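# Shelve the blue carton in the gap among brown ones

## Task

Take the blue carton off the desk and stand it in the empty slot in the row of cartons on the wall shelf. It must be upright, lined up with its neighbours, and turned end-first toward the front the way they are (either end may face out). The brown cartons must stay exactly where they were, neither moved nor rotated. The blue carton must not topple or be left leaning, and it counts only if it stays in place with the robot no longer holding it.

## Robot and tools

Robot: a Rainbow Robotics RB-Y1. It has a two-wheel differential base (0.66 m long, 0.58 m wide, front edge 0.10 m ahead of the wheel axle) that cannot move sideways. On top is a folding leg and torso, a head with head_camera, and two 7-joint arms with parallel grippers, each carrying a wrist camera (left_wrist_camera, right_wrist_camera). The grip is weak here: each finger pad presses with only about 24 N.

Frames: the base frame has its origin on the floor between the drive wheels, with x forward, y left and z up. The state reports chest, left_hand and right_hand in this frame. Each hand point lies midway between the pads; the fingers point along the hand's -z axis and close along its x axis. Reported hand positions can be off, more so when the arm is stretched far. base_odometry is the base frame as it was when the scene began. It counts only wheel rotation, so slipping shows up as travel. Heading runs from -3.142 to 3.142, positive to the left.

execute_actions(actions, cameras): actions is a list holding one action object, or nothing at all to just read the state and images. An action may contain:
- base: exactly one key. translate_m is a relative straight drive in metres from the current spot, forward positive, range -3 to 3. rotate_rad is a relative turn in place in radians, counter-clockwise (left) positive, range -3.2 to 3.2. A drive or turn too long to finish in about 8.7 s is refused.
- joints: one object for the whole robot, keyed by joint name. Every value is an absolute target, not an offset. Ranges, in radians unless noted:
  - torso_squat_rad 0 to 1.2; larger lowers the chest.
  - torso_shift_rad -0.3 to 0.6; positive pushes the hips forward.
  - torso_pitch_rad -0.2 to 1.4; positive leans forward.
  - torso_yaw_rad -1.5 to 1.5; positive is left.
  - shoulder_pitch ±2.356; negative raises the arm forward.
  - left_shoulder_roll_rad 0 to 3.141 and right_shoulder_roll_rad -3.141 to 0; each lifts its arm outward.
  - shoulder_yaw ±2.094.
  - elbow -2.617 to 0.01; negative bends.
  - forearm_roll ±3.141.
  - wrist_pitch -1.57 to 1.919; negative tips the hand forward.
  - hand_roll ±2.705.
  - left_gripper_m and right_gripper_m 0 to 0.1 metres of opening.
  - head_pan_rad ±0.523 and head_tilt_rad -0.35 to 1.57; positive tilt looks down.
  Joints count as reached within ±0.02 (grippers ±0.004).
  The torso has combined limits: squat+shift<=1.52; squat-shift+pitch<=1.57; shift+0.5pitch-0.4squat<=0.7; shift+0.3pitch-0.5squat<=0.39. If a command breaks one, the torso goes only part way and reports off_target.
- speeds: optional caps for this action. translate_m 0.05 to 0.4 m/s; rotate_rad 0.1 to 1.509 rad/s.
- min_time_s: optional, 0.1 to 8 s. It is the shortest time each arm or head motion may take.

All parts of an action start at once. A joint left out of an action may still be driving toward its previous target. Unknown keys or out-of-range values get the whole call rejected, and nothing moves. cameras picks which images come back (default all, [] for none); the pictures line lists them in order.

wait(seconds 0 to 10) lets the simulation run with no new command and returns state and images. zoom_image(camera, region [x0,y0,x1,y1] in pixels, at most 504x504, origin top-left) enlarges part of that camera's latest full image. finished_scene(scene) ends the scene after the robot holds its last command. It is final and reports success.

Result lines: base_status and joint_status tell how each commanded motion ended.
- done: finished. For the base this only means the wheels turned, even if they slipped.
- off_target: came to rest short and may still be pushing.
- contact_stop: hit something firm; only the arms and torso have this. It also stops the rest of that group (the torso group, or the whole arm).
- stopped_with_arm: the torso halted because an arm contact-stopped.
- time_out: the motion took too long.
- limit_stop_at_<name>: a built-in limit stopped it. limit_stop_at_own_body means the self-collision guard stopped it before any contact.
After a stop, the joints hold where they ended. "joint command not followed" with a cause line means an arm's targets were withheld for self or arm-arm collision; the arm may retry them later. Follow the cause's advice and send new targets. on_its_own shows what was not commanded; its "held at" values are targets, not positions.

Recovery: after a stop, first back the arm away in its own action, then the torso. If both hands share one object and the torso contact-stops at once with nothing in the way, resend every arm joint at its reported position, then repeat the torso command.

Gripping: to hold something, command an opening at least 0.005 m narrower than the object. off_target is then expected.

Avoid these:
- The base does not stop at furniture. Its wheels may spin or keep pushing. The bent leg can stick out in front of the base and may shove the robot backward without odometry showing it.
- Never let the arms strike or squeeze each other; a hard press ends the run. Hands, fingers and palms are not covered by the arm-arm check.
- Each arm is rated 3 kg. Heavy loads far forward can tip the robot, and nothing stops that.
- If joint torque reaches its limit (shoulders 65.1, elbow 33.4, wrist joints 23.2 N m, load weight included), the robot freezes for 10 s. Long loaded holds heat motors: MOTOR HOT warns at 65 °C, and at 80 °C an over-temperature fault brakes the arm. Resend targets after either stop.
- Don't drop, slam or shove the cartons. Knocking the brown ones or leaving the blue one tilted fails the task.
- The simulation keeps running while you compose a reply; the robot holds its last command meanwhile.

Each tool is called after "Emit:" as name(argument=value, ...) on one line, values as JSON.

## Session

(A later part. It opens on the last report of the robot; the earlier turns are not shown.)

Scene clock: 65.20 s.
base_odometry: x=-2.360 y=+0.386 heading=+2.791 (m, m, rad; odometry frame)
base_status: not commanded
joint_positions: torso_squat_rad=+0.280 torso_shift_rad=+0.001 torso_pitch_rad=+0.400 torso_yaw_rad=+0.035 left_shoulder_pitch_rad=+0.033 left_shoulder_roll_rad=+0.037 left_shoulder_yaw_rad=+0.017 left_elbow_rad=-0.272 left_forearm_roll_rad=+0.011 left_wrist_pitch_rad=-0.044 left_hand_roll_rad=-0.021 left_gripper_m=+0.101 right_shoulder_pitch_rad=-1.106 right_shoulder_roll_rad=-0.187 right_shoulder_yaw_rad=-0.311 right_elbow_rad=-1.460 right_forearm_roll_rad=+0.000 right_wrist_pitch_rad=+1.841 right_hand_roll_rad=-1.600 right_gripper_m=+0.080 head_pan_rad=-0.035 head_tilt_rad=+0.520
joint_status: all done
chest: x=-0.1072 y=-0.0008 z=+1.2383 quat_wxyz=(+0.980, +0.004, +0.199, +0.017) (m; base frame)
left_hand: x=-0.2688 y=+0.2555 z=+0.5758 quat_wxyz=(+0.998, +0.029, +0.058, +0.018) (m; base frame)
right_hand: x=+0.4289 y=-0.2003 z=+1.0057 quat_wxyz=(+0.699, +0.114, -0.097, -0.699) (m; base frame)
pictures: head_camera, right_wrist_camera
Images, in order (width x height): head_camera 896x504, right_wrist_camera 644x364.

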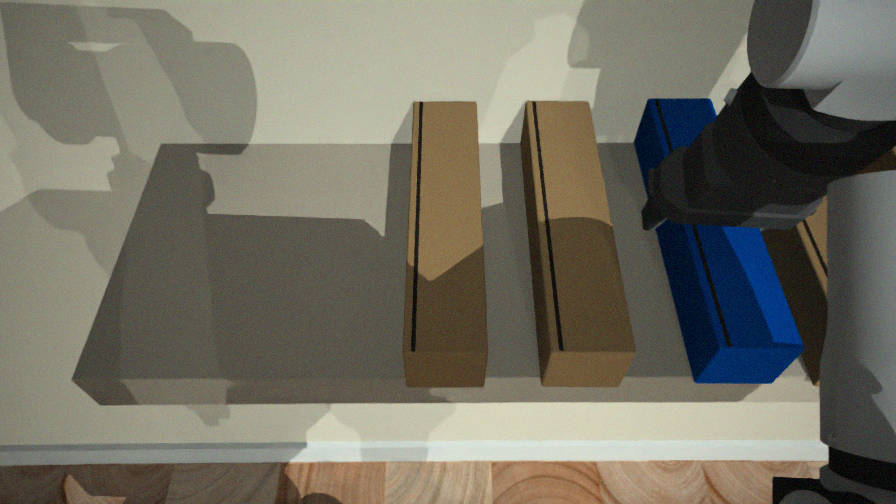

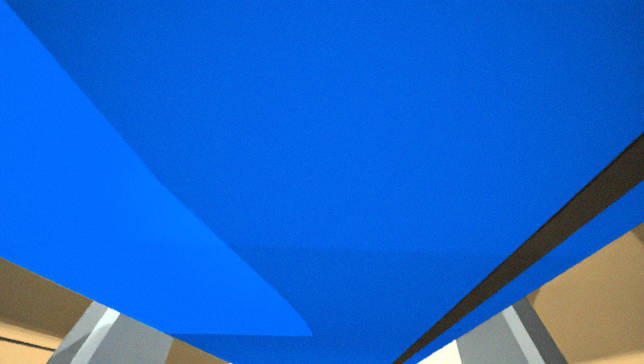

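Released. Lift clear and back away.

Emit:
execute_actions(actions=[{"joints":{"torso_squat_rad":0.0}}], cameras=[])

Emit:
execute_actions(actions=[{"base":{"translate_m":-0.35},"joints":{"head_tilt_rad":0.3,"head_pan_rad":-0.25}}], cameras=["head_camera"])

Scene clock: 67.07 s.
base_odometry: x=-2.360 y=+0.386 heading=+2.791 (m, m, rad; odometry frame)
base_status: not commanded
joint_positions: torso_squat_rad=+0.000 torso_shift_rad=+0.001 torso_pitch_rad=+0.400 torso_yaw_rad=+0.035 left_shoulder_pitch_rad=+0.033 left_shoulder_roll_rad=+0.037 left_shoulder_yaw_rad=+0.017 left_elbow_rad=-0.272 left_forearm_roll_rad=+0.011 left_wrist_pitch_rad=-0.044 left_hand_roll_rad=-0.021 left_gripper_m=+0.101 right_shoulder_pitch_rad=-1.106 right_shoulder_roll_rad=-0.187 right_shoulder_yaw_rad=-0.311 right_elbow_rad=-1.460 right_forearm_roll_rad=+0.000 right_wrist_pitch_rad=+1.841 right_hand_roll_rad=-1.600 right_gripper_m=+0.080 head_pan_rad=-0.035 head_tilt_rad=+0.520
joint_status: all done
chest: x=-0.1070 y=-0.0009 z=+1.2655 quat_wxyz=(+0.980, +0.004, +0.199, +0.017) (m; base frame)
left_hand: x=-0.2689 y=+0.2555 z=+0.6031 quat_wxyz=(+0.998, +0.029, +0.058, +0.018) (m; base frame)
right_hand: x=+0.4290 y=-0.2003 z=+1.0327 quat_wxyz=(+0.699, +0.114, -0.097, -0.699) (m; base frame)
pictures: none
No camera images: the call's "cameras" was empty. Leave "cameras" out to get every camera's image.

Scene clock: 69.50 s.
base_odometry: x=-2.031 y=+0.266 heading=+2.790 (m, m, rad; odometry frame)
base_status: done
joint_positions: torso_squat_rad=+0.000 torso_shift_rad=+0.001 torso_pitch_rad=+0.400 torso_yaw_rad=+0.035 left_shoulder_pitch_rad=+0.033 left_shoulder_roll_rad=+0.037 left_shoulder_yaw_rad=+0.017 left_elbow_rad=-0.272 left_forearm_roll_rad=+0.011 left_wrist_pitch_rad=-0.044 left_hand_roll_rad=-0.021 left_gripper_m=+0.101 right_shoulder_pitch_rad=-1.106 right_shoulder_roll_rad=-0.187 right_shoulder_yaw_rad=-0.311 right_elbow_rad=-1.460 right_forearm_roll_rad=+0.000 right_wrist_pitch_rad=+1.841 right_hand_roll_rad=-1.600 right_gripper_m=+0.080 head_pan_rad=-0.250 head_tilt_rad=+0.300
joint_status: all done
chest: x=-0.1071 y=-0.0009 z=+1.2655 quat_wxyz=(+0.980, +0.004, +0.199, +0.017) (m; base frame)
left_hand: x=-0.2689 y=+0.2555 z=+0.6031 quat_wxyz=(+0.998, +0.029, +0.058, +0.018) (m; base frame)
right_hand: x=+0.4288 y=-0.2003 z=+1.0327 quat_wxyz=(+0.699, +0.114, -0.097, -0.699) (m; base frame)
pictures: head_camera
Images, in order (width x height): head_camera 896x504.

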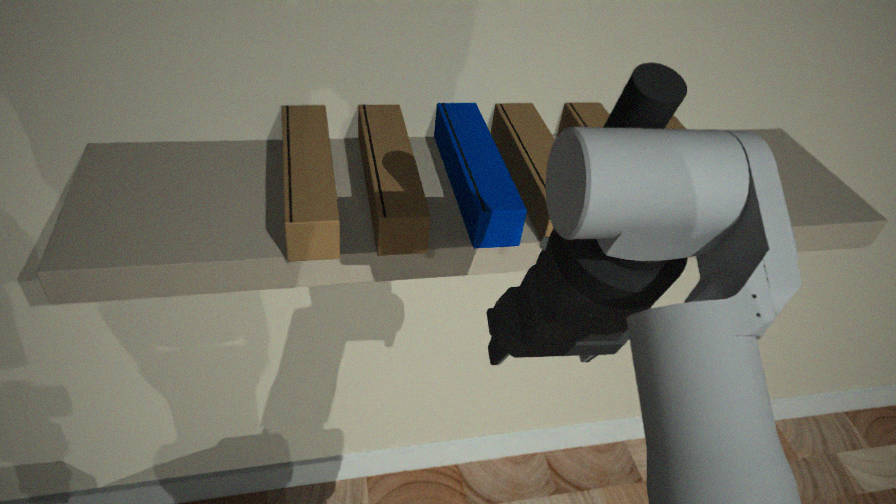

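Emit:
finished_scene(scene=2)

The scene is finished: the task was done.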